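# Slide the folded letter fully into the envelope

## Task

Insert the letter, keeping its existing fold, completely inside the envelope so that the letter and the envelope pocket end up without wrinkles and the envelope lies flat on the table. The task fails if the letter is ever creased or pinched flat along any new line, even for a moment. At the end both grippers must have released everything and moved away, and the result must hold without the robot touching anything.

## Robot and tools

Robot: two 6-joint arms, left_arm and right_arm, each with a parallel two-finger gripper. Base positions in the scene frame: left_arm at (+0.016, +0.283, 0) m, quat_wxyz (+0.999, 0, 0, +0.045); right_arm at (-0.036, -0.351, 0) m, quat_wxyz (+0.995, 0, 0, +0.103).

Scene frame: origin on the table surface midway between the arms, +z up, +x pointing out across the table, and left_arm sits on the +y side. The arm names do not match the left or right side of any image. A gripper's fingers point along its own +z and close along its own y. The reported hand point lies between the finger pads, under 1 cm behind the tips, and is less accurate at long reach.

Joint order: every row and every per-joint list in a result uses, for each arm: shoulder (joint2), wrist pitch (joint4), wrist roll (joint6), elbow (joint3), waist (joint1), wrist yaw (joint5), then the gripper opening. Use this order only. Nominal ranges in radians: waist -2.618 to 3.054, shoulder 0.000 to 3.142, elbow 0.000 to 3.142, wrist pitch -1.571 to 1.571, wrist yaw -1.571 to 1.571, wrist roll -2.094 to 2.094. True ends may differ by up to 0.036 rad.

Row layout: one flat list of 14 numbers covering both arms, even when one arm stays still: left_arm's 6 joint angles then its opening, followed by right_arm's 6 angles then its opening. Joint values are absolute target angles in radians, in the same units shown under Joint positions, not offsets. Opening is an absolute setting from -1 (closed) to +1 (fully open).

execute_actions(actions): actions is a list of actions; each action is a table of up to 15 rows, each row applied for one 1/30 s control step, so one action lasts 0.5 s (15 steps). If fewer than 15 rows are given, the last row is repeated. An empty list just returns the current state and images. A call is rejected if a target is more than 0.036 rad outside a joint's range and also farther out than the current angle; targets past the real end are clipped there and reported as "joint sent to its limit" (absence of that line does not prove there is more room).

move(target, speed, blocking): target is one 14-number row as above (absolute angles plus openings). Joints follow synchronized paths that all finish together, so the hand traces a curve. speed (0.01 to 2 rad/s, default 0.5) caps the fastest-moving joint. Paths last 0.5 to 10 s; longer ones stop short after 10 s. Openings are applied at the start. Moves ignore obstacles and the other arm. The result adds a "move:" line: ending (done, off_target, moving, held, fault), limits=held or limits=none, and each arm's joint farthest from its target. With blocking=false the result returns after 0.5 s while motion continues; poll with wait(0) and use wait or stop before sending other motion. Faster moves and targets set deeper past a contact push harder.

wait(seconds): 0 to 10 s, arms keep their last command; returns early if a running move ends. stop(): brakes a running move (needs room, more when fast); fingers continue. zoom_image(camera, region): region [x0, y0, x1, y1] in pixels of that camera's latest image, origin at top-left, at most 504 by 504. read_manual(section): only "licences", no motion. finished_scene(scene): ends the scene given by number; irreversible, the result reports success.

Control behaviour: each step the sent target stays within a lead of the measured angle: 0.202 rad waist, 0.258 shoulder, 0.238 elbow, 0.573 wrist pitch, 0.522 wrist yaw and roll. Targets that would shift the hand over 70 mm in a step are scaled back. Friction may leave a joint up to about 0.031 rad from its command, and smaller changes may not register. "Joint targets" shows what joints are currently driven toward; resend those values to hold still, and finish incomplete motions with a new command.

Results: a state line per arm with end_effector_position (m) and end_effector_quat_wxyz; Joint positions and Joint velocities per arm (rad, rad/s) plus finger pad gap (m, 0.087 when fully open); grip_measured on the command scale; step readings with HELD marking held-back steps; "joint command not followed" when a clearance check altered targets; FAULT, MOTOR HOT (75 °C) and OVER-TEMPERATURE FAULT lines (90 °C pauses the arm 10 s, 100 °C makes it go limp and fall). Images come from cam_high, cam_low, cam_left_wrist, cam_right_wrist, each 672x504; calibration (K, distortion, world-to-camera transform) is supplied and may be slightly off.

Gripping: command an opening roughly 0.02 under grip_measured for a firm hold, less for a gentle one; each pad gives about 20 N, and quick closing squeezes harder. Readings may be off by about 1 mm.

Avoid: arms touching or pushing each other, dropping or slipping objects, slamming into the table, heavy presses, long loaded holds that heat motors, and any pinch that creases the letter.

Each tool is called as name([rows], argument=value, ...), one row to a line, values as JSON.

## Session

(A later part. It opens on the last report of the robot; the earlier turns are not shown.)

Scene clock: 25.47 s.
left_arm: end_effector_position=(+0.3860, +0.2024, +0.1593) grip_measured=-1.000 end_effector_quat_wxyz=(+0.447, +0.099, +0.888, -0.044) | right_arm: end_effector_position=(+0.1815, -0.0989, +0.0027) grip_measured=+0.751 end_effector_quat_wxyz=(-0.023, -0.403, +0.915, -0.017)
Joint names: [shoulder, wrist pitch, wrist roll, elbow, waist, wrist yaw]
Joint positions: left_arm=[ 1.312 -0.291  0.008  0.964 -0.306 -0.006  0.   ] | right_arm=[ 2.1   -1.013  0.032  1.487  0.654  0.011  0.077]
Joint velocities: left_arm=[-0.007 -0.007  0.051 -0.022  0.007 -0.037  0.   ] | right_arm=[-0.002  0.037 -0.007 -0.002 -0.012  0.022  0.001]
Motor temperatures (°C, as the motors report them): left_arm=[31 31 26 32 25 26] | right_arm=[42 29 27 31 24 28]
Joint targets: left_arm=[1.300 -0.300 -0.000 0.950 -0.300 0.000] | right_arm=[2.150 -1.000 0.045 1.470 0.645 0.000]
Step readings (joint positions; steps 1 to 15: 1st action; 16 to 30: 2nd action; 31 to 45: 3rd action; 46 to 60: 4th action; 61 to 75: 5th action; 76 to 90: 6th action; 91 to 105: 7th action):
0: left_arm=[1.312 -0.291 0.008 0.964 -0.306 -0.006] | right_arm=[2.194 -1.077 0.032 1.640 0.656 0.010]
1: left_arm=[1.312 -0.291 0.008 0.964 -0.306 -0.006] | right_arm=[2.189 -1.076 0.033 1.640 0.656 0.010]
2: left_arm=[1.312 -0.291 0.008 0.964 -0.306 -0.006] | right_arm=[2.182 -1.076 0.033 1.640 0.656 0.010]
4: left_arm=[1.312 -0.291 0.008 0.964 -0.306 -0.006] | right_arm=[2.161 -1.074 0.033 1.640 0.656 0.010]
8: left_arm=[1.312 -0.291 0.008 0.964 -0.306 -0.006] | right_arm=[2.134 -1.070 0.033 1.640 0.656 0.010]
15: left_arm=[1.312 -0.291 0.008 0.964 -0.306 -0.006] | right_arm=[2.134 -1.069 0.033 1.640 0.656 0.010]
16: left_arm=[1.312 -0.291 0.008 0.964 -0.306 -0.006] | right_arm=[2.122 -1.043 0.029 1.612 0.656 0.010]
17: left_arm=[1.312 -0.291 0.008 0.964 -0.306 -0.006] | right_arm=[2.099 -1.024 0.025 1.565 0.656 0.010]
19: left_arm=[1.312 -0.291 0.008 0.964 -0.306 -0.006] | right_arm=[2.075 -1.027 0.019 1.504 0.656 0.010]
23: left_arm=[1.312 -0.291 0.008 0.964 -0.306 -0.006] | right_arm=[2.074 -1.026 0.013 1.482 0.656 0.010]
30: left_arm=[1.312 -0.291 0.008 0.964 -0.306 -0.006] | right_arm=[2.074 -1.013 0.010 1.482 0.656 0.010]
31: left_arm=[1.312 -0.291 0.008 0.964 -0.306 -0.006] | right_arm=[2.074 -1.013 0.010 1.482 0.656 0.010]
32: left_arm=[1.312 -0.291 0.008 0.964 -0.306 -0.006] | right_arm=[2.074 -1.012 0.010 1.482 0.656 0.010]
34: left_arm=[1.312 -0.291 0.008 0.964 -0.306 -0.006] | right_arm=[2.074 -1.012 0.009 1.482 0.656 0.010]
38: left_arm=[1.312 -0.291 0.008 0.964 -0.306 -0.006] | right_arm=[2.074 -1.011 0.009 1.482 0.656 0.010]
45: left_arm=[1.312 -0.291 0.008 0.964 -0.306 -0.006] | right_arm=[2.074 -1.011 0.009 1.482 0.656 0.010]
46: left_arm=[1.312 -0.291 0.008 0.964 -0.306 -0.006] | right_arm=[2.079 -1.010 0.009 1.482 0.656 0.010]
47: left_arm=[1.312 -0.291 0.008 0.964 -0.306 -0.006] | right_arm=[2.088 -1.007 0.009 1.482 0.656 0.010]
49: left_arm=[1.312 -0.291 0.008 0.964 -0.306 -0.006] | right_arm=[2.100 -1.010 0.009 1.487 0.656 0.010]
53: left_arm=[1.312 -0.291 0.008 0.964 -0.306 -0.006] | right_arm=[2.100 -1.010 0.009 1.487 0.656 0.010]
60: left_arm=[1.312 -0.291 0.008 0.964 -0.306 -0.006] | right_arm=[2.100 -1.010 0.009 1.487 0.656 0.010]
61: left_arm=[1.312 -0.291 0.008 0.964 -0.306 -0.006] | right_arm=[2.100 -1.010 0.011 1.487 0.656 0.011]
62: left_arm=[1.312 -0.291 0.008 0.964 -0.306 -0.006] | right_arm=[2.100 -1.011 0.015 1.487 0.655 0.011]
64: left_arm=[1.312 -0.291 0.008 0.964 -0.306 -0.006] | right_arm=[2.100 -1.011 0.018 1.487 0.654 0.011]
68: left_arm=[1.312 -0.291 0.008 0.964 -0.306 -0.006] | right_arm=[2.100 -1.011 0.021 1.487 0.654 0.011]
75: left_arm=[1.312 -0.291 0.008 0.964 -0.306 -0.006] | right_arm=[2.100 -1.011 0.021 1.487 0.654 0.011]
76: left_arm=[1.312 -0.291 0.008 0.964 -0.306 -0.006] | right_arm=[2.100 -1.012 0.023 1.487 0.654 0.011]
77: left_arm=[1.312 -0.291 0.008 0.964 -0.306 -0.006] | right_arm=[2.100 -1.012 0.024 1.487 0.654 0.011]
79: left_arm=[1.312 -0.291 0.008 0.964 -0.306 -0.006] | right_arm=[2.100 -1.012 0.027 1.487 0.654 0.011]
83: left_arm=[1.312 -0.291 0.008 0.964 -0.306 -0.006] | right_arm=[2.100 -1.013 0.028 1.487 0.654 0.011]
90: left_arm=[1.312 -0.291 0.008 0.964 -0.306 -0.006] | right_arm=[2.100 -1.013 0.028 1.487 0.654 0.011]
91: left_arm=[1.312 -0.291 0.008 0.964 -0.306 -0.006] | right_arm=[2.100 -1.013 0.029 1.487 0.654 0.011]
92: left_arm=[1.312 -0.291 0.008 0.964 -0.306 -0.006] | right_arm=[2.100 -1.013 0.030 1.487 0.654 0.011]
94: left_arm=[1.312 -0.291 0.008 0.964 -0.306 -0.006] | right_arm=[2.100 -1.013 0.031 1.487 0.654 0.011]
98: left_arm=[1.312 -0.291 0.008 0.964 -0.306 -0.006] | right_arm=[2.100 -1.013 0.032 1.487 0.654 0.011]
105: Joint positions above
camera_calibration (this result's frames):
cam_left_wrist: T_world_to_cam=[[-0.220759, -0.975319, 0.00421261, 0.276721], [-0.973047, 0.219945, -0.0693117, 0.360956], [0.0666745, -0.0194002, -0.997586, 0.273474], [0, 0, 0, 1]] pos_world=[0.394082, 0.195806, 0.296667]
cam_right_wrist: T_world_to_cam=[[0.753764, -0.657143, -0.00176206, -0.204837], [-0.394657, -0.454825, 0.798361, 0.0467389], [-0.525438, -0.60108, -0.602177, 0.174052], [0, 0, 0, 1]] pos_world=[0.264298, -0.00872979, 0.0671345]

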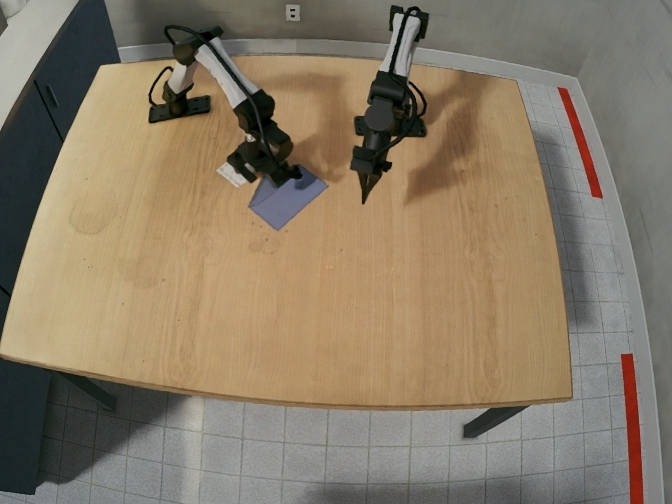

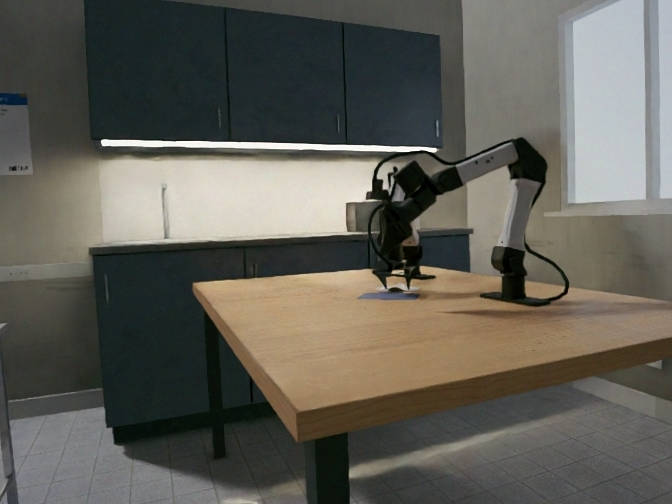

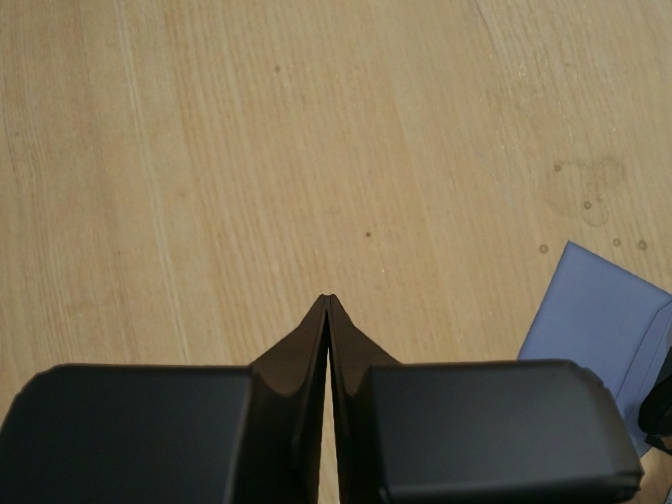

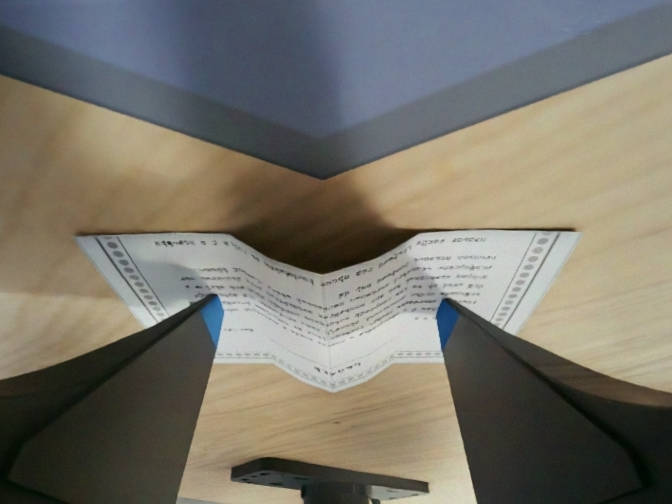

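execute_actions([
  [[1.3,-0.3,0,0.95,-0.3,0,-1, 2.172,-1.0,0.045,1.53,0.645,0,0.8]],
  [[1.3,-0.3,0,0.95,-0.3,0,-1, 2.194,-1.01,0.045,1.565,0.645,0,0.8]],
  [[1.3,-0.3,0,0.95,-0.3,0,-1, 2.216,-1.02,0.045,1.60,0.645,0,0.8]],
  [[1.3,-0.3,0,0.95,-0.3,0,-1, 2.238,-1.03,0.045,1.635,0.645,0,0.8]],
  [[1.3,-0.3,0,0.95,-0.3,0,-1, 2.26,-1.04,0.045,1.67,0.645,0,0.8]],
  [[1.3,-0.3,0,0.95,-0.3,0,-1, 2.282,-1.05,0.045,1.705,0.64,0,0.8]],
  [[1.3,-0.3,0,0.95,-0.3,0,-1, 2.282,-1.05,0.045,1.705,0.64,0,1]],
])

Scene clock: 29.13 s.
left_arm: end_effector_position=(+0.3860, +0.2024, +0.1593) grip_measured=-1.000 end_effector_quat_wxyz=(+0.447, +0.099, +0.888, -0.044) | right_arm: end_effector_position=(+0.1923, -0.0854, +0.0027) grip_measured=+1.000 end_effector_quat_wxyz=(-0.057, -0.393, +0.917, -0.030)
Joint names: [shoulder, wrist pitch, wrist roll, elbow, waist, wrist yaw]
Joint positions: left_arm=[ 1.312 -0.291  0.008  0.964 -0.306 -0.006  0.   ] | right_arm=[ 2.237 -1.153  0.048  1.689  0.651  0.005  0.087]
Joint velocities: left_arm=[-0.012 -0.051 -0.037  0.002 -0.002 -0.022  0.   ] | right_arm=[ 0.022 -0.007  0.007 -0.007 -0.002 -0.007  0.   ]
Motor temperatures (°C, as the motors report them): left_arm=[31 31 26 32 25 26] | right_arm=[42 29 27 31 24 28]
Joint targets: left_arm=[1.300 -0.300 0.000 0.950 -0.300 0.000] | right_arm=[2.282 -1.050 0.045 1.705 0.640 0.000]
Step readings (joint positions; steps 1 to 15: 1st action; 16 to 30: 2nd action; 31 to 45: 3rd action; 46 to 60: 4th action; 61 to 75: 5th action; 76 to 90: 6th action; 91 to 105: 7th action):
0: left_arm=[1.312 -0.291 0.008 0.964 -0.306 -0.006] | right_arm=[2.100 -1.013 0.032 1.487 0.654 0.011]
1: left_arm=[1.312 -0.291 0.008 0.964 -0.306 -0.006] | right_arm=[2.104 -1.018 0.032 1.493 0.654 0.011]
2: left_arm=[1.312 -0.291 0.008 0.964 -0.306 -0.006] | right_arm=[2.113 -1.027 0.033 1.505 0.654 0.011]
4: left_arm=[1.312 -0.291 0.008 0.964 -0.306 -0.006] | right_arm=[2.122 -1.040 0.034 1.517 0.654 0.011]
8: left_arm=[1.312 -0.291 0.008 0.964 -0.306 -0.006] | right_arm=[2.125 -1.044 0.034 1.521 0.654 0.011]
15: left_arm=[1.312 -0.291 0.008 0.964 -0.306 -0.006] | right_arm=[2.125 -1.044 0.034 1.521 0.654 0.011]
16: left_arm=[1.312 -0.291 0.008 0.964 -0.306 -0.006] | right_arm=[2.129 -1.048 0.035 1.528 0.654 0.011]
17: left_arm=[1.312 -0.291 0.008 0.964 -0.306 -0.006] | right_arm=[2.137 -1.057 0.035 1.538 0.654 0.011]
19: left_arm=[1.312 -0.291 0.008 0.964 -0.306 -0.006] | right_arm=[2.145 -1.068 0.035 1.550 0.654 0.011]
23: left_arm=[1.312 -0.291 0.008 0.964 -0.306 -0.006] | right_arm=[2.148 -1.072 0.035 1.553 0.654 0.011]
30: left_arm=[1.312 -0.291 0.008 0.964 -0.306 -0.006] | right_arm=[2.148 -1.072 0.035 1.553 0.654 0.011]
31: left_arm=[1.312 -0.291 0.008 0.964 -0.306 -0.006] | right_arm=[2.152 -1.076 0.035 1.560 0.654 0.011]
32: left_arm=[1.312 -0.291 0.008 0.964 -0.306 -0.006] | right_arm=[2.160 -1.083 0.035 1.571 0.654 0.011]
34: left_arm=[1.312 -0.291 0.008 0.964 -0.306 -0.006] | right_arm=[2.168 -1.095 0.035 1.582 0.654 0.011]
38: left_arm=[1.312 -0.291 0.008 0.964 -0.306 -0.006] | right_arm=[2.171 -1.098 0.035 1.586 0.654 0.011]
45: left_arm=[1.312 -0.291 0.008 0.964 -0.306 -0.006] | right_arm=[2.171 -1.099 0.035 1.586 0.654 0.011]
46: left_arm=[1.312 -0.291 0.008 0.964 -0.306 -0.006] | right_arm=[2.175 -1.102 0.035 1.592 0.654 0.011]
47: left_arm=[1.312 -0.291 0.008 0.964 -0.306 -0.006] | right_arm=[2.183 -1.108 0.035 1.604 0.654 0.010]
49: left_arm=[1.312 -0.291 0.008 0.964 -0.306 -0.006] | right_arm=[2.191 -1.118 0.035 1.615 0.654 0.010]
53: left_arm=[1.312 -0.291 0.008 0.964 -0.306 -0.006] | right_arm=[2.193 -1.122 0.035 1.619 0.654 0.010]
60: left_arm=[1.312 -0.291 0.008 0.964 -0.306 -0.006] | right_arm=[2.194 -1.122 0.035 1.619 0.654 0.010]
61: left_arm=[1.312 -0.291 0.008 0.964 -0.306 -0.006] | right_arm=[2.197 -1.125 0.035 1.625 0.654 0.010]
62: left_arm=[1.312 -0.291 0.008 0.964 -0.306 -0.006] | right_arm=[2.205 -1.130 0.035 1.637 0.654 0.010]
64: left_arm=[1.312 -0.291 0.008 0.964 -0.306 -0.006] | right_arm=[2.213 -1.137 0.035 1.649 0.654 0.010]
68: left_arm=[1.312 -0.291 0.008 0.964 -0.306 -0.006] | right_arm=[2.215 -1.141 0.035 1.653 0.654 0.010]
75: left_arm=[1.312 -0.291 0.008 0.964 -0.306 -0.006] | right_arm=[2.215 -1.141 0.035 1.653 0.654 0.010]
76: left_arm=[1.312 -0.291 0.008 0.964 -0.306 -0.006] | right_arm=[2.219 -1.144 0.035 1.659 0.654 0.010]
77: left_arm=[1.312 -0.291 0.008 0.964 -0.306 -0.006] | right_arm=[2.227 -1.149 0.035 1.672 0.653 0.009]
79: left_arm=[1.312 -0.291 0.008 0.964 -0.306 -0.006] | right_arm=[2.234 -1.154 0.037 1.684 0.652 0.008]
83: left_arm=[1.312 -0.291 0.008 0.964 -0.306 -0.006] | right_arm=[2.236 -1.156 0.039 1.687 0.651 0.008]
90: left_arm=[1.312 -0.291 0.008 0.964 -0.306 -0.006] | right_arm=[2.237 -1.156 0.039 1.688 0.651 0.008]
91: left_arm=[1.312 -0.291 0.008 0.964 -0.306 -0.006] | right_arm=[2.237 -1.155 0.039 1.688 0.651 0.008]
92: left_arm=[1.312 -0.291 0.008 0.964 -0.306 -0.006] | right_arm=[2.237 -1.153 0.040 1.688 0.651 0.007]
94: left_arm=[1.312 -0.291 0.008 0.964 -0.306 -0.006] | right_arm=[2.237 -1.153 0.045 1.689 0.651 0.005]
98: left_arm=[1.312 -0.291 0.008 0.964 -0.306 -0.006] | right_arm=[2.237 -1.153 0.048 1.689 0.651 0.005]
105: Joint positions above
camera_calibration (this result's frames):
cam_left_wrist: T_world_to_cam=[[-0.220759, -0.975319, 0.00421261, 0.276721], [-0.973047, 0.219945, -0.0693117, 0.360956], [0.0666745, -0.0194002, -0.997586, 0.273474], [0, 0, 0, 1]] pos_world=[0.394082, 0.195806, 0.296667]
cam_right_wrist: T_world_to_cam=[[0.740606, -0.671922, -0.00485854, -0.202837], [-0.36108, -0.404067, 0.840447, 0.0548736], [-0.566678, -0.620686, -0.541872, 0.194015], [0, 0, 0, 1]] pos_world=[0.27998, 0.0063042, 0.0580273]

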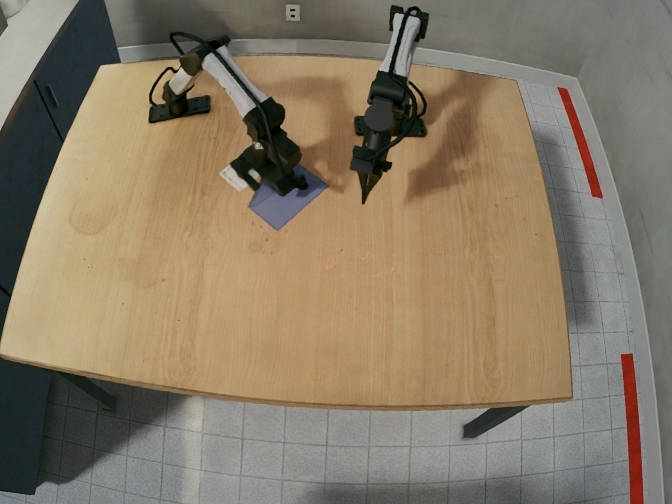

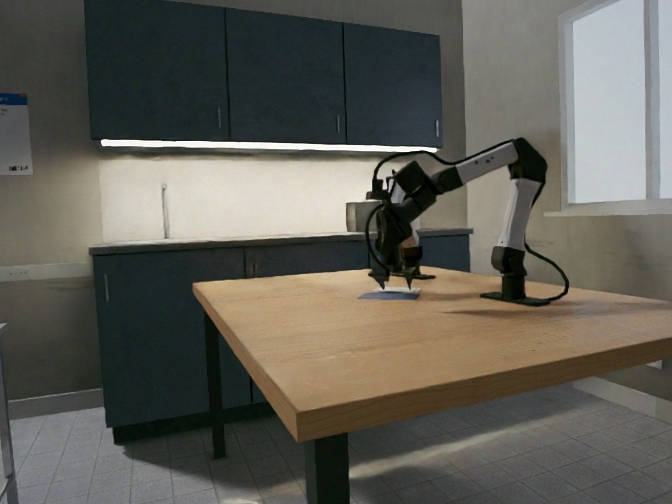

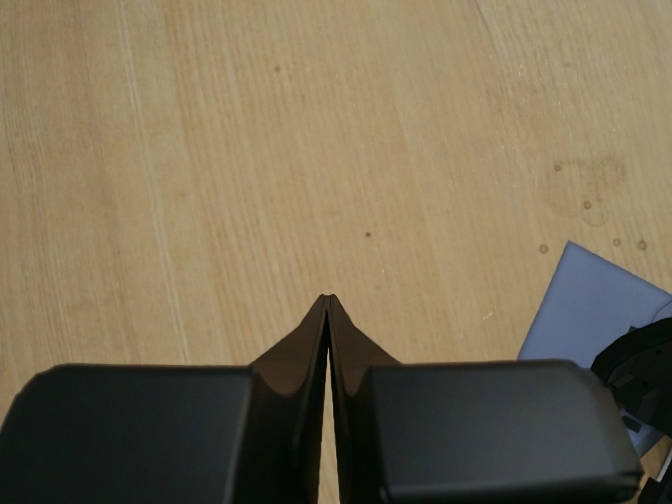

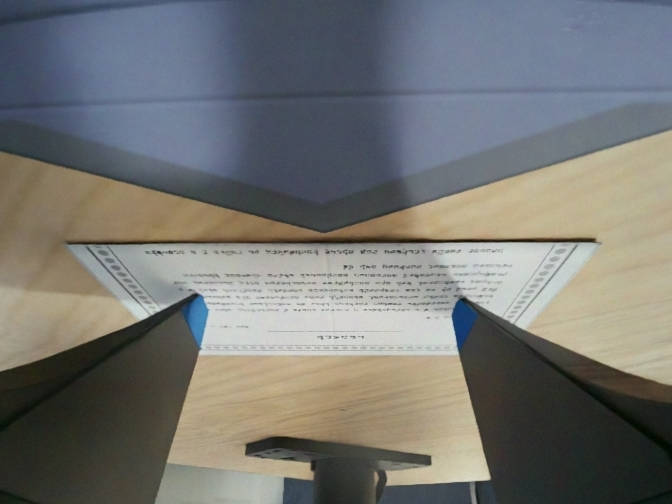

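Re-arch and advance with the wrist.

execute_actions([
  [[1.3,-0.3,0,0.95,-0.3,0,-1, 2.282,-1.05,0.01,1.705,0.64,0,0.9]],
  [[1.3,-0.3,0,0.95,-0.3,0,-1, 2.282,-1.05,0.01,1.705,0.64,0,0.8]],
  [[1.3,-0.3,0,0.95,-0.3,0,-1, 2.275,-1.02,0.01,1.705,0.64,0,0.8]],
  [[1.3,-0.3,0,0.95,-0.3,0,-1, 2.27,-1.0,0.01,1.715,0.64,0,0.8]],
  [[1.3,-0.3,0,0.95,-0.3,0,-1, 2.27,-0.98,0.01,1.725,0.64,0,0.8]],
])

Scene clock: 31.77 s.
left_arm: end_effector_position=(+0.3860, +0.2024, +0.1593) grip_measured=-1.000 end_effector_quat_wxyz=(+0.447, +0.099, +0.888, -0.044) | right_arm: end_effector_position=(+0.2074, -0.0716, +0.0026) grip_measured=+0.800 end_effector_quat_wxyz=(-0.022, -0.402, +0.915, -0.015)
Joint names: [shoulder, wrist pitch, wrist roll, elbow, waist, wrist yaw]
Joint positions: left_arm=[ 1.312 -0.291  0.008  0.964 -0.306 -0.006  0.   ] | right_arm=[ 2.237 -1.095  0.028  1.709  0.648  0.007  0.079]
Joint velocities: left_arm=[-0.002  0.022 -0.022  0.017  0.007  0.007  0.   ] | right_arm=[ 0.027 -0.037 -0.007  0.012  0.017 -0.037  0.   ]
Motor temperatures (°C, as the motors report them): left_arm=[31 32 26 32 25 26] | right_arm=[42 30 27 32 24 28]
Joint targets: left_arm=[1.300 -0.300 -0.000 0.950 -0.300 -0.000] | right_arm=[2.270 -0.980 0.010 1.725 0.640 0.000]
Step readings (joint positions; steps 1 to 15: 1st action; 16 to 30: 2nd action; 31 to 45: 3rd action; 46 to 60: 4th action; 61 to 75: 5th action):
0: left_arm=[1.312 -0.291 0.008 0.964 -0.306 -0.006] | right_arm=[2.237 -1.153 0.048 1.689 0.651 0.005]
1: left_arm=[1.312 -0.291 0.008 0.964 -0.306 -0.006] | right_arm=[2.237 -1.152 0.044 1.689 0.651 0.006]
2: left_arm=[1.312 -0.291 0.008 0.964 -0.306 -0.006] | right_arm=[2.237 -1.152 0.040 1.689 0.650 0.006]
4: left_arm=[1.312 -0.291 0.008 0.964 -0.306 -0.006] | right_arm=[2.237 -1.152 0.039 1.689 0.649 0.006]
8: left_arm=[1.312 -0.291 0.008 0.964 -0.306 -0.006] | right_arm=[2.237 -1.152 0.037 1.689 0.649 0.006]
15: left_arm=[1.312 -0.291 0.008 0.964 -0.306 -0.006] | right_arm=[2.237 -1.152 0.037 1.689 0.649 0.006]
16: left_arm=[1.312 -0.291 0.008 0.964 -0.306 -0.006] | right_arm=[2.237 -1.152 0.035 1.689 0.649 0.007]
17: left_arm=[1.312 -0.291 0.008 0.964 -0.306 -0.006] | right_arm=[2.237 -1.150 0.033 1.689 0.649 0.007]
19: left_arm=[1.312 -0.291 0.008 0.964 -0.306 -0.006] | right_arm=[2.237 -1.150 0.031 1.689 0.648 0.007]
23: left_arm=[1.312 -0.291 0.008 0.964 -0.306 -0.006] | right_arm=[2.237 -1.150 0.031 1.689 0.648 0.007]
30: left_arm=[1.312 -0.291 0.008 0.964 -0.306 -0.006] | right_arm=[2.237 -1.150 0.031 1.689 0.648 0.007]
31: left_arm=[1.312 -0.291 0.008 0.964 -0.306 -0.006] | right_arm=[2.237 -1.150 0.031 1.689 0.648 0.007]
32: left_arm=[1.312 -0.291 0.008 0.964 -0.306 -0.006] | right_arm=[2.237 -1.149 0.031 1.689 0.648 0.007]
34: left_arm=[1.312 -0.291 0.008 0.964 -0.306 -0.006] | right_arm=[2.237 -1.149 0.031 1.689 0.648 0.007]
38: left_arm=[1.312 -0.291 0.008 0.964 -0.306 -0.006] | right_arm=[2.237 -1.149 0.031 1.689 0.648 0.007]
45: left_arm=[1.312 -0.291 0.008 0.964 -0.306 -0.006] | right_arm=[2.237 -1.149 0.031 1.689 0.648 0.007]
46: left_arm=[1.312 -0.291 0.008 0.964 -0.306 -0.006] | right_arm=[2.237 -1.149 0.031 1.691 0.648 0.007]
47: left_arm=[1.312 -0.291 0.008 0.964 -0.306 -0.006] | right_arm=[2.237 -1.146 0.030 1.692 0.648 0.007]
49: left_arm=[1.312 -0.291 0.008 0.964 -0.306 -0.006] | right_arm=[2.237 -1.137 0.029 1.695 0.648 0.007]
53: left_arm=[1.312 -0.291 0.008 0.964 -0.306 -0.006] | right_arm=[2.237 -1.128 0.029 1.698 0.648 0.007]
60: left_arm=[1.312 -0.291 0.008 0.964 -0.306 -0.006] | right_arm=[2.237 -1.128 0.029 1.698 0.648 0.007]
61: left_arm=[1.312 -0.291 0.008 0.964 -0.306 -0.006] | right_arm=[2.237 -1.127 0.029 1.699 0.648 0.007]
62: left_arm=[1.312 -0.291 0.008 0.964 -0.306 -0.006] | right_arm=[2.237 -1.124 0.028 1.701 0.648 0.007]
64: left_arm=[1.312 -0.291 0.008 0.964 -0.306 -0.006] | right_arm=[2.237 -1.111 0.028 1.705 0.648 0.007]
68: left_arm=[1.312 -0.291 0.008 0.964 -0.306 -0.006] | right_arm=[2.237 -1.096 0.028 1.709 0.648 0.007]
75: Joint positions above
camera_calibration (this result's frames):
cam_left_wrist: T_world_to_cam=[[-0.220759, -0.975319, 0.00421261, 0.276721], [-0.973047, 0.219945, -0.0693117, 0.360956], [0.0666745, -0.0194002, -0.997586, 0.273474], [0, 0, 0, 1]] pos_world=[0.394082, 0.195806, 0.296667]
cam_right_wrist: T_world_to_cam=[[0.752145, -0.658978, -0.00503243, -0.206248], [-0.39559, -0.4576, 0.79631, 0.0694475], [-0.527054, -0.59695, -0.604867, 0.204679], [0, 0, 0, 1]] pos_world=[0.290478, 0.0180494, 0.0674637]

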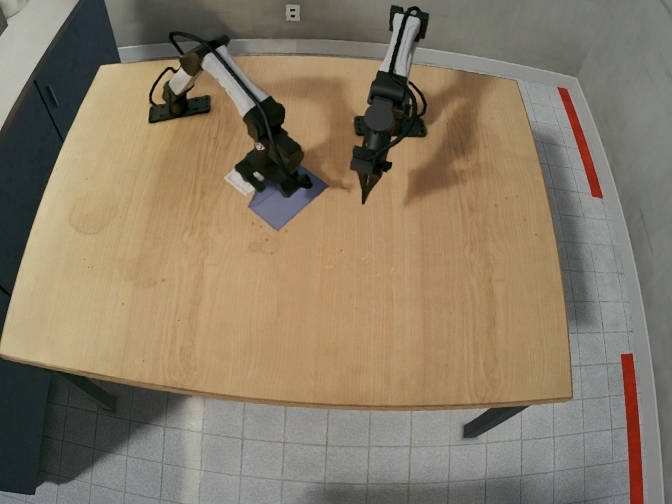

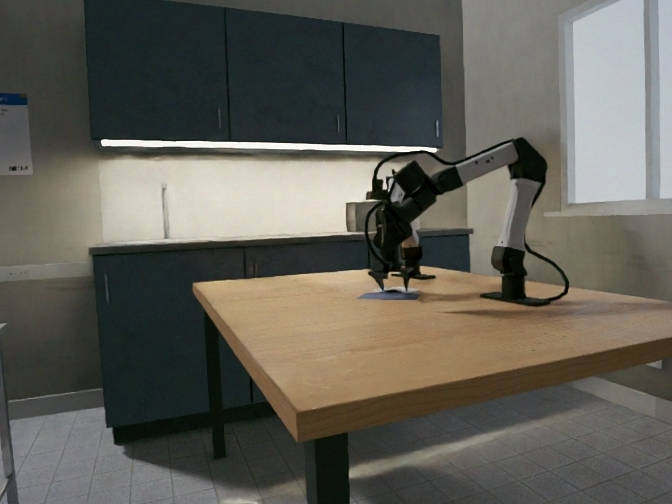

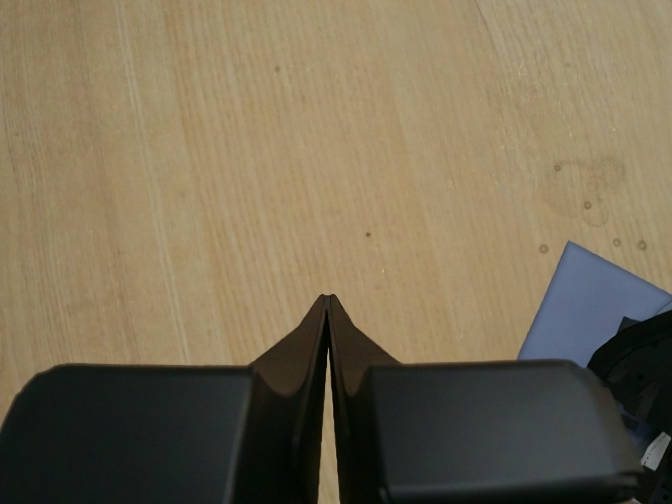

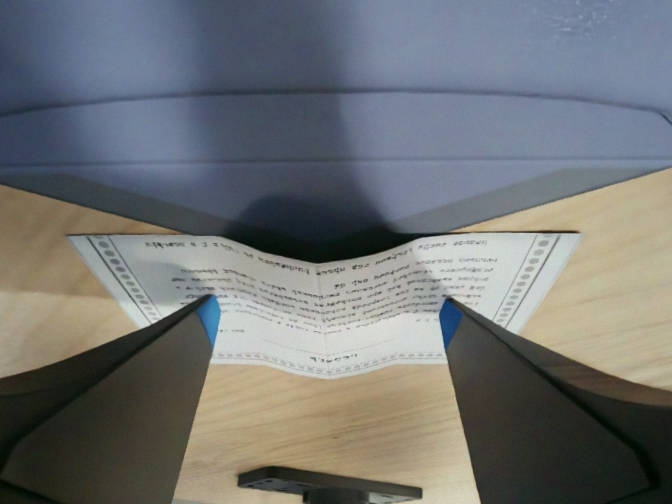

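execute_actions([
  [[1.3,-0.3,0,0.95,-0.3,0,-1, 2.27,-1.09,0.01,1.71,0.64,0,1]],
  [[1.3,-0.3,0,0.95,-0.3,0,-1, 2.15,-1.09,0.01,1.71,0.64,0,1]],
])

move(target=[1.42,-0.19,0,0.72,-0.76,0,-1, 1.5,-0.2,0.01,0.76,0.64,0,0.6])

Scene clock: 32.90 s.
left_arm: end_effector_position=(+0.3860, +0.2024, +0.1593) grip_measured=-1.000 end_effector_quat_wxyz=(+0.447, +0.099, +0.888, -0.044) | right_arm: end_effector_position=(+0.2113, -0.0659, +0.0296) grip_measured=+1.000 end_effector_quat_wxyz=(+0.009, -0.405, +0.914, +0.005)
Joint names: [shoulder, wrist pitch, wrist roll, elbow, waist, wrist yaw]
Joint positions: left_arm=[ 1.312 -0.291  0.008  0.964 -0.306 -0.006  0.   ] | right_arm=[ 2.161 -1.098  0.019  1.709  0.648 -0.001  0.087]
Joint velocities: left_arm=[-0.002 -0.095 -0.051  0.007 -0.007  0.066  0.   ] | right_arm=[0.002 0.007 0.007 0.017 0.022 0.022 0.   ]
Motor temperatures (°C, as the motors report them): left_arm=[31 32 26 32 25 26] | right_arm=[42 29 27 32 24 28]
Joint targets: left_arm=[1.300 -0.300 0.000 0.950 -0.300 0.000] | right_arm=[2.150 -1.090 0.010 1.710 0.640 0.000]
Step readings (joint positions; steps 1 to 15: 1st action; 16 to 30: 2nd action):
0: left_arm=[1.312 -0.291 0.008 0.964 -0.306 -0.006] | right_arm=[2.237 -1.095 0.028 1.709 0.648 0.007]
1: left_arm=[1.312 -0.291 0.008 0.964 -0.306 -0.006] | right_arm=[2.237 -1.099 0.028 1.709 0.648 0.006]
2: left_arm=[1.312 -0.291 0.008 0.964 -0.306 -0.006] | right_arm=[2.237 -1.099 0.028 1.709 0.648 0.003]
4: left_arm=[1.312 -0.291 0.008 0.964 -0.306 -0.006] | right_arm=[2.237 -1.100 0.028 1.709 0.648 -0.001]
8: left_arm=[1.312 -0.291 0.008 0.964 -0.306 -0.006] | right_arm=[2.237 -1.100 0.027 1.709 0.648 -0.001]
15: left_arm=[1.312 -0.291 0.008 0.964 -0.306 -0.006] | right_arm=[2.237 -1.100 0.027 1.709 0.648 -0.001]
16: left_arm=[1.312 -0.291 0.008 0.964 -0.306 -0.006] | right_arm=[2.228 -1.099 0.027 1.709 0.648 -0.001]
17: left_arm=[1.312 -0.291 0.008 0.964 -0.306 -0.006] | right_arm=[2.219 -1.102 0.025 1.709 0.648 -0.001]
19: left_arm=[1.312 -0.291 0.008 0.964 -0.306 -0.006] | right_arm=[2.193 -1.100 0.023 1.709 0.648 -0.001]
23: left_arm=[1.312 -0.291 0.008 0.964 -0.306 -0.006] | right_arm=[2.161 -1.098 0.021 1.709 0.648 -0.001]
30: Joint positions above
camera_calibration (this result's frames):
cam_left_wrist: T_world_to_cam=[[-0.220759, -0.975319, 0.00421261, 0.276721], [-0.973047, 0.219945, -0.0693117, 0.360956], [0.0666745, -0.0194002, -0.997586, 0.273474], [0, 0, 0, 1]] pos_world=[0.394082, 0.195806, 0.296667]
cam_right_wrist: T_world_to_cam=[[0.757455, -0.652748, -0.013469, -0.205716], [-0.424379, -0.507921, 0.749612, 0.0562392], [-0.496149, -0.562081, -0.661741, 0.223875], [0, 0, 0, 1]] pos_world=[0.290762, 0.0201203, 0.103219]

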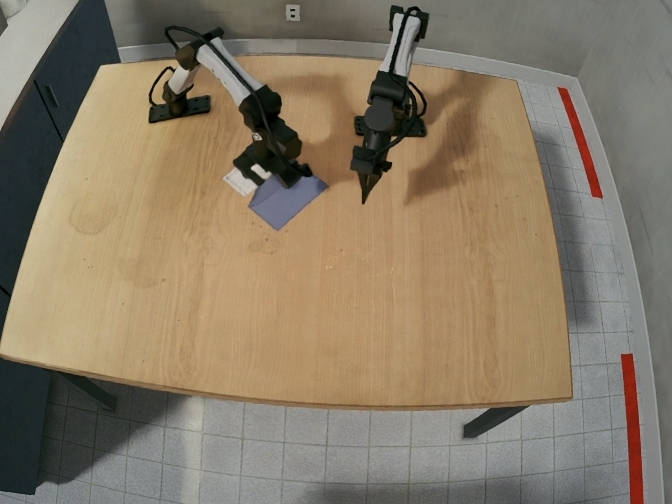

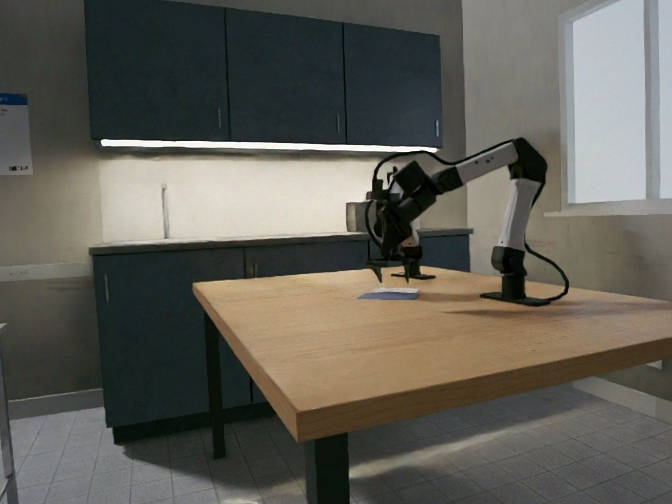

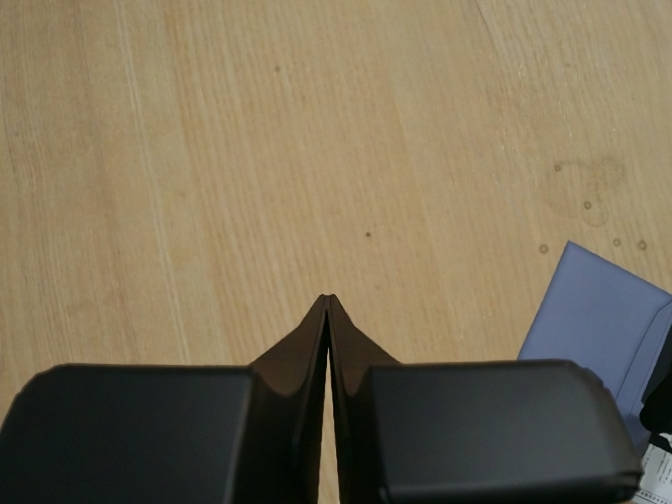

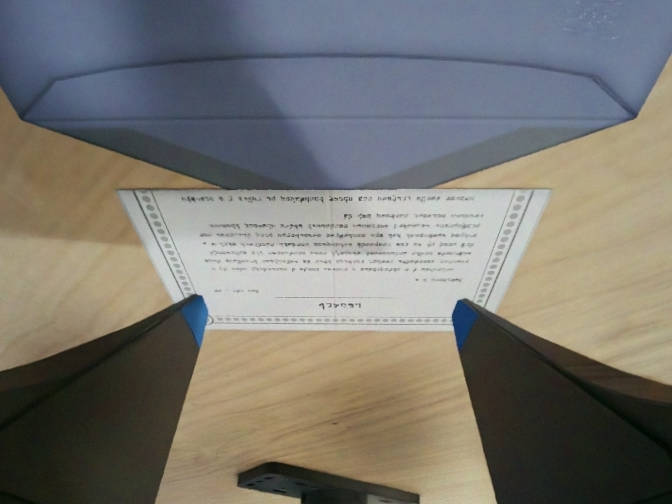

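Scene clock: 35.57 s.
left_arm: end_effector_position=(+0.2805, +0.0779, +0.0510) grip_measured=-1.000 end_effector_quat_wxyz=(+0.324, +0.308, +0.888, -0.108) | right_arm: end_effector_position=(+0.1847, -0.0964, +0.0261) grip_measured=+0.600 end_effector_quat_wxyz=(+0.271, -0.387, +0.872, +0.127)
Joint names: [shoulder, wrist pitch, wrist roll, elbow, waist, wrist yaw]
Joint positions: left_arm=[ 1.406 -0.206  0.008  0.738 -0.751 -0.004  0.   ] | right_arm=[ 1.524 -0.214  0.019  0.777  0.648 -0.001  0.07 ]
Joint velocities: left_arm=[ 0.032  0.022  0.007  0.007  0.002 -0.007  0.   ] | right_arm=[-0.007 -0.037 -0.007  0.022 -0.017 -0.066 -0.   ]
Motor temperatures (°C, as the motors report them): left_arm=[31 32 26 32 25 26] | right_arm=[43 30 27 32 24 28]
Joint targets: left_arm=[1.420 -0.190 -0.000 0.720 -0.760 0.000] | right_arm=[1.500 -0.200 0.010 0.760 0.640 0.000]
move: off_target (right_arm); limits=none; left_arm: farthest joint: the elbow, 0.018 radians from its target (0.244 radians at the start); right_arm: farthest joint: the shoulder, 0.024 radians from its target (0.661 radians at the start)
camera_calibration (this result's frames):
cam_left_wrist: T_world_to_cam=[[-0.619003, -0.785359, 0.00680195, 0.22923], [-0.773937, 0.611428, 0.164854, 0.179787], [-0.133629, 0.0967809, -0.986295, 0.216628], [0, 0, 0, 1]] pos_world=[0.309986, 0.0491358, 0.182461]
cam_right_wrist: T_world_to_cam=[[0.762141, -0.647366, -0.0076183, -0.206063], [-0.624116, -0.737796, 0.25717, 0.059662], [-0.172104, -0.191245, -0.966336, 0.175128], [0, 0, 0, 1]] pos_world=[0.224425, -0.0558876, 0.15232]

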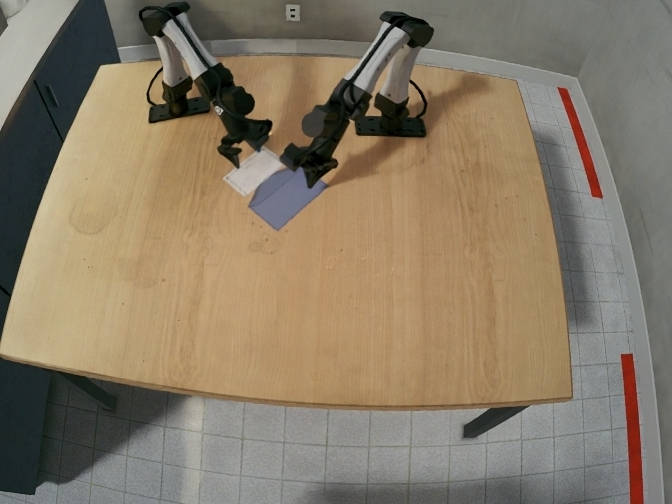

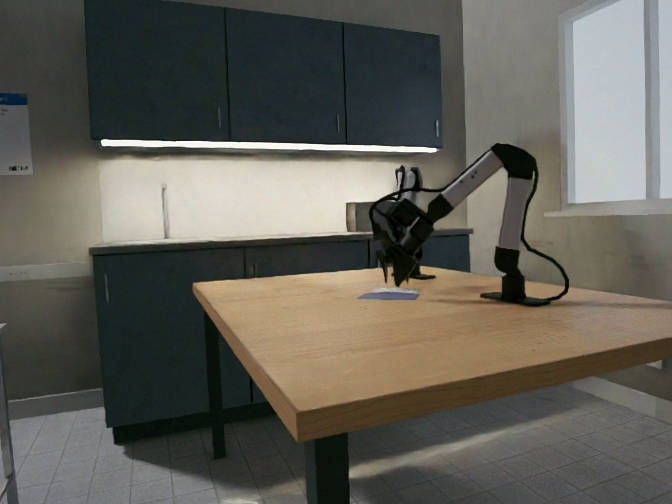

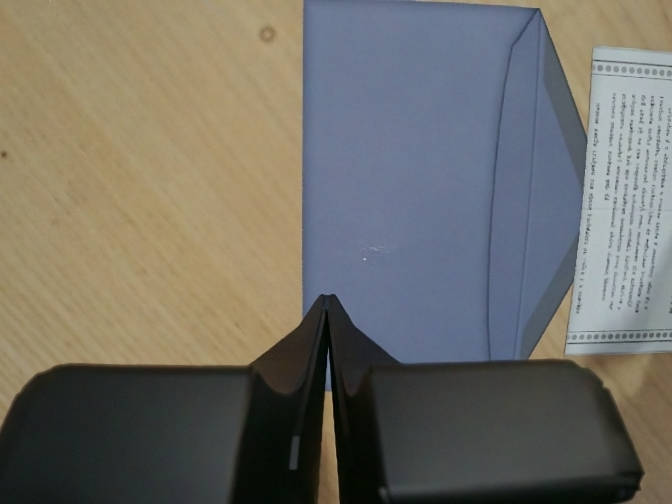

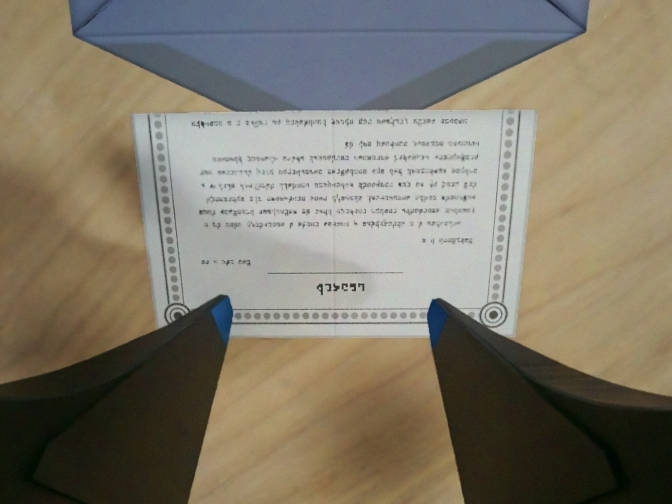

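move(target=[1.47,-0.19,-0.6,0.70,-0.68,0,-1, 1.63,-0.2,0.01,0.78,0.64,0,0.6])

move(target=[1.56,-0.19,-0.6,0.70,-0.68,0,-1, 1.63,-0.2,0.01,0.78,0.64,0,0.6], speed=0.15)

Scene clock: 37.73 s.
left_arm: end_effector_position=(+0.2763, +0.0771, +0.0337) grip_measured=-1.000 end_effector_quat_wxyz=(+0.258, +0.004, +0.951, -0.173) | right_arm: end_effector_position=(+0.1808, -0.1009, +0.0056) grip_measured=+0.600 end_effector_quat_wxyz=(+0.244, -0.391, +0.880, +0.114)
Joint names: [shoulder, wrist pitch, wrist roll, elbow, waist, wrist yaw]
Joint positions: left_arm=[ 1.456 -0.203 -0.591  0.719 -0.69  -0.004  0.   ] | right_arm=[ 1.59  -0.212  0.018  0.777  0.648 -0.001  0.07 ]
Joint velocities: left_arm=[-0.002 -0.007 -0.051 -0.012 -0.012  0.037  0.   ] | right_arm=[ 0.017 -0.051  0.022 -0.017 -0.022 -0.022 -0.001]
Motor temperatures (°C, as the motors report them): left_arm=[31 32 26 32 25 26] | right_arm=[42 30 27 32 24 28]
Joint targets: left_arm=[1.470 -0.190 -0.600 0.700 -0.680 -0.000] | right_arm=[1.630 -0.200 0.010 0.780 0.640 -0.000]
move: off_target (right_arm); limits=none; left_arm: farthest joint: the elbow, 0.019 radians from its target (0.038 radians at the start); right_arm: farthest joint: the shoulder, 0.040 radians from its target (0.106 radians at the start)
camera_calibration (this result's frames):
cam_left_wrist: T_world_to_cam=[[-0.0968227, -0.935417, 0.34003, 0.0821207], [-0.935039, 0.202559, 0.290985, 0.251701], [-0.341069, -0.289767, -0.894263, 0.283061], [0, 0, 0, 1]] pos_world=[0.339845, 0.107855, 0.151967]
cam_right_wrist: T_world_to_cam=[[0.762016, -0.647506, -0.00822674, -0.206146], [-0.611802, -0.724044, 0.318527, 0.0579559], [-0.212205, -0.23769, -0.947878, 0.156212], [0, 0, 0, 1]] pos_world=[0.225693, -0.0543884, 0.127914]

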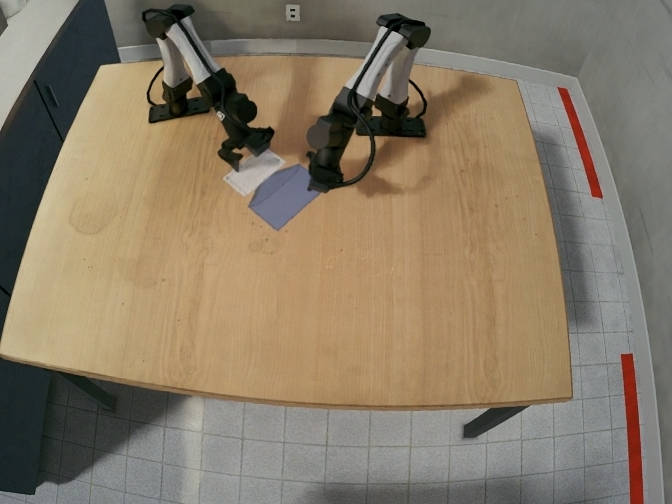

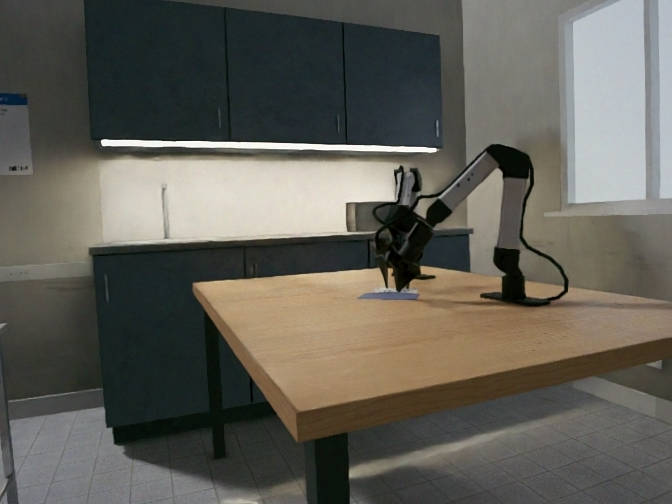

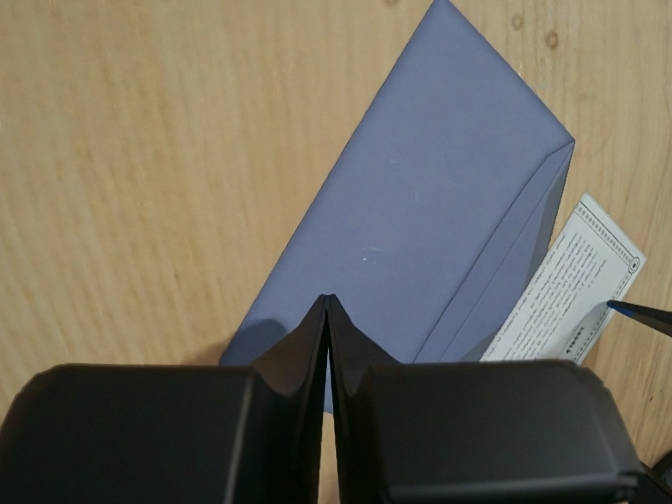

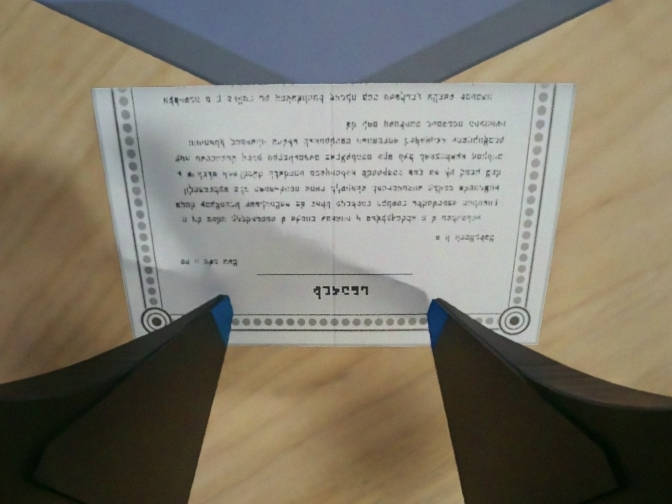

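Scene clock: 38.67 s.
left_arm: end_effector_position=(+0.2717, +0.0801, +0.0132) grip_measured=-1.000 end_effector_quat_wxyz=(+0.232, +0.004, +0.960, -0.155) | right_arm: end_effector_position=(+0.1808, -0.1009, +0.0056) grip_measured=+0.600 end_effector_quat_wxyz=(+0.244, -0.391, +0.880, +0.114)
Joint names: [shoulder, wrist pitch, wrist roll, elbow, waist, wrist yaw]
Joint positions: left_arm=[ 1.523 -0.2   -0.591  0.719 -0.69  -0.004  0.   ] | right_arm=[ 1.59  -0.212  0.018  0.777  0.648 -0.001  0.07 ]
Joint velocities: left_arm=[-0.007  0.007  0.022  0.002  0.002 -0.037  0.   ] | right_arm=[-0.007  0.11  -0.037  0.002  0.012  0.007 -0.   ]
Motor temperatures (°C, as the motors report them): left_arm=[31 32 26 32 25 26] | right_arm=[42 30 27 32 24 28]
Joint targets: left_arm=[1.560 -0.190 -0.600 0.700 -0.680 -0.000] | right_arm=[1.630 -0.200 0.010 0.780 0.640 0.000]
move: off_target (left_arm, right_arm); limits=none; left_arm: farthest joint: the shoulder, 0.037 radians from its target (0.104 radians at the start); right_arm: farthest joint: the shoulder, 0.040 radians from its target (0.040 radians at the start)
camera_calibration (this result's frames):
cam_left_wrist: T_world_to_cam=[[-0.0788836, -0.947191, 0.310816, 0.087923], [-0.917891, 0.19065, 0.348035, 0.248328], [-0.388913, -0.257841, -0.884457, 0.274365], [0, 0, 0, 1]] pos_world=[0.341578, 0.106679, 0.12891]
cam_right_wrist: T_world_to_cam=[[0.762016, -0.647506, -0.00822674, -0.206146], [-0.611802, -0.724044, 0.318527, 0.0579559], [-0.212205, -0.23769, -0.947878, 0.156212], [0, 0, 0, 1]] pos_world=[0.225693, -0.0543884, 0.127914]

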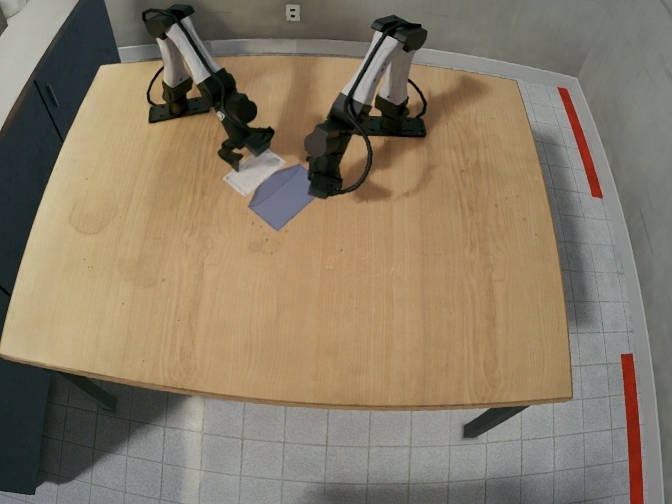

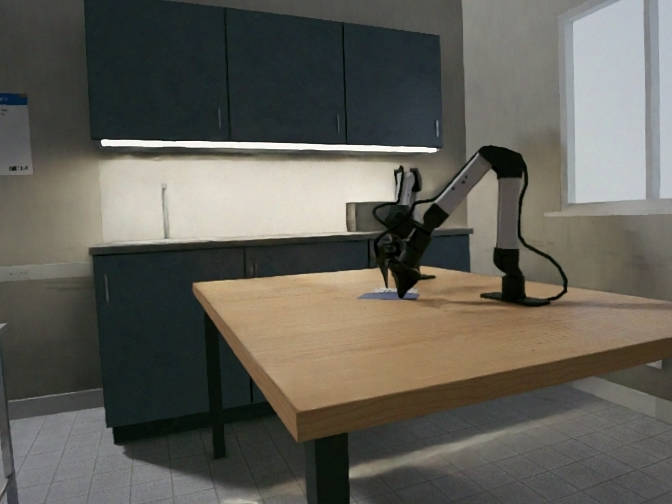

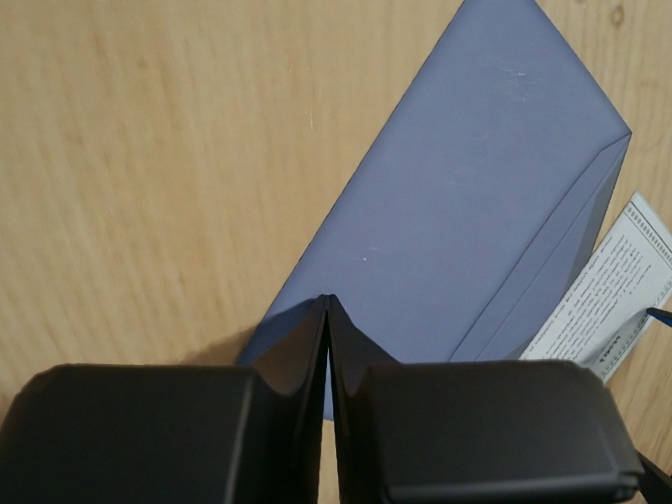

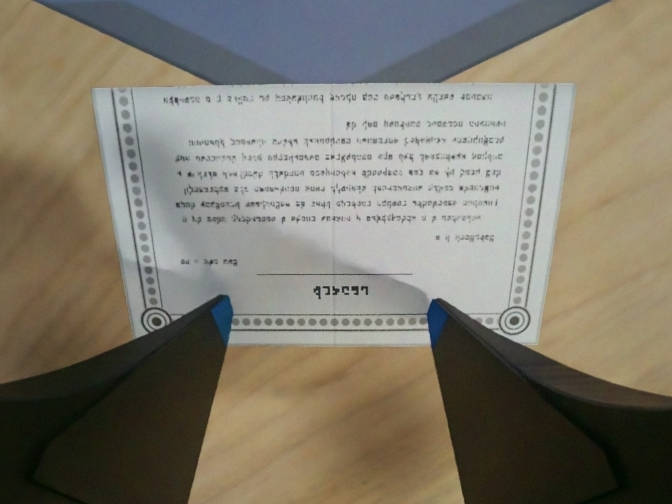

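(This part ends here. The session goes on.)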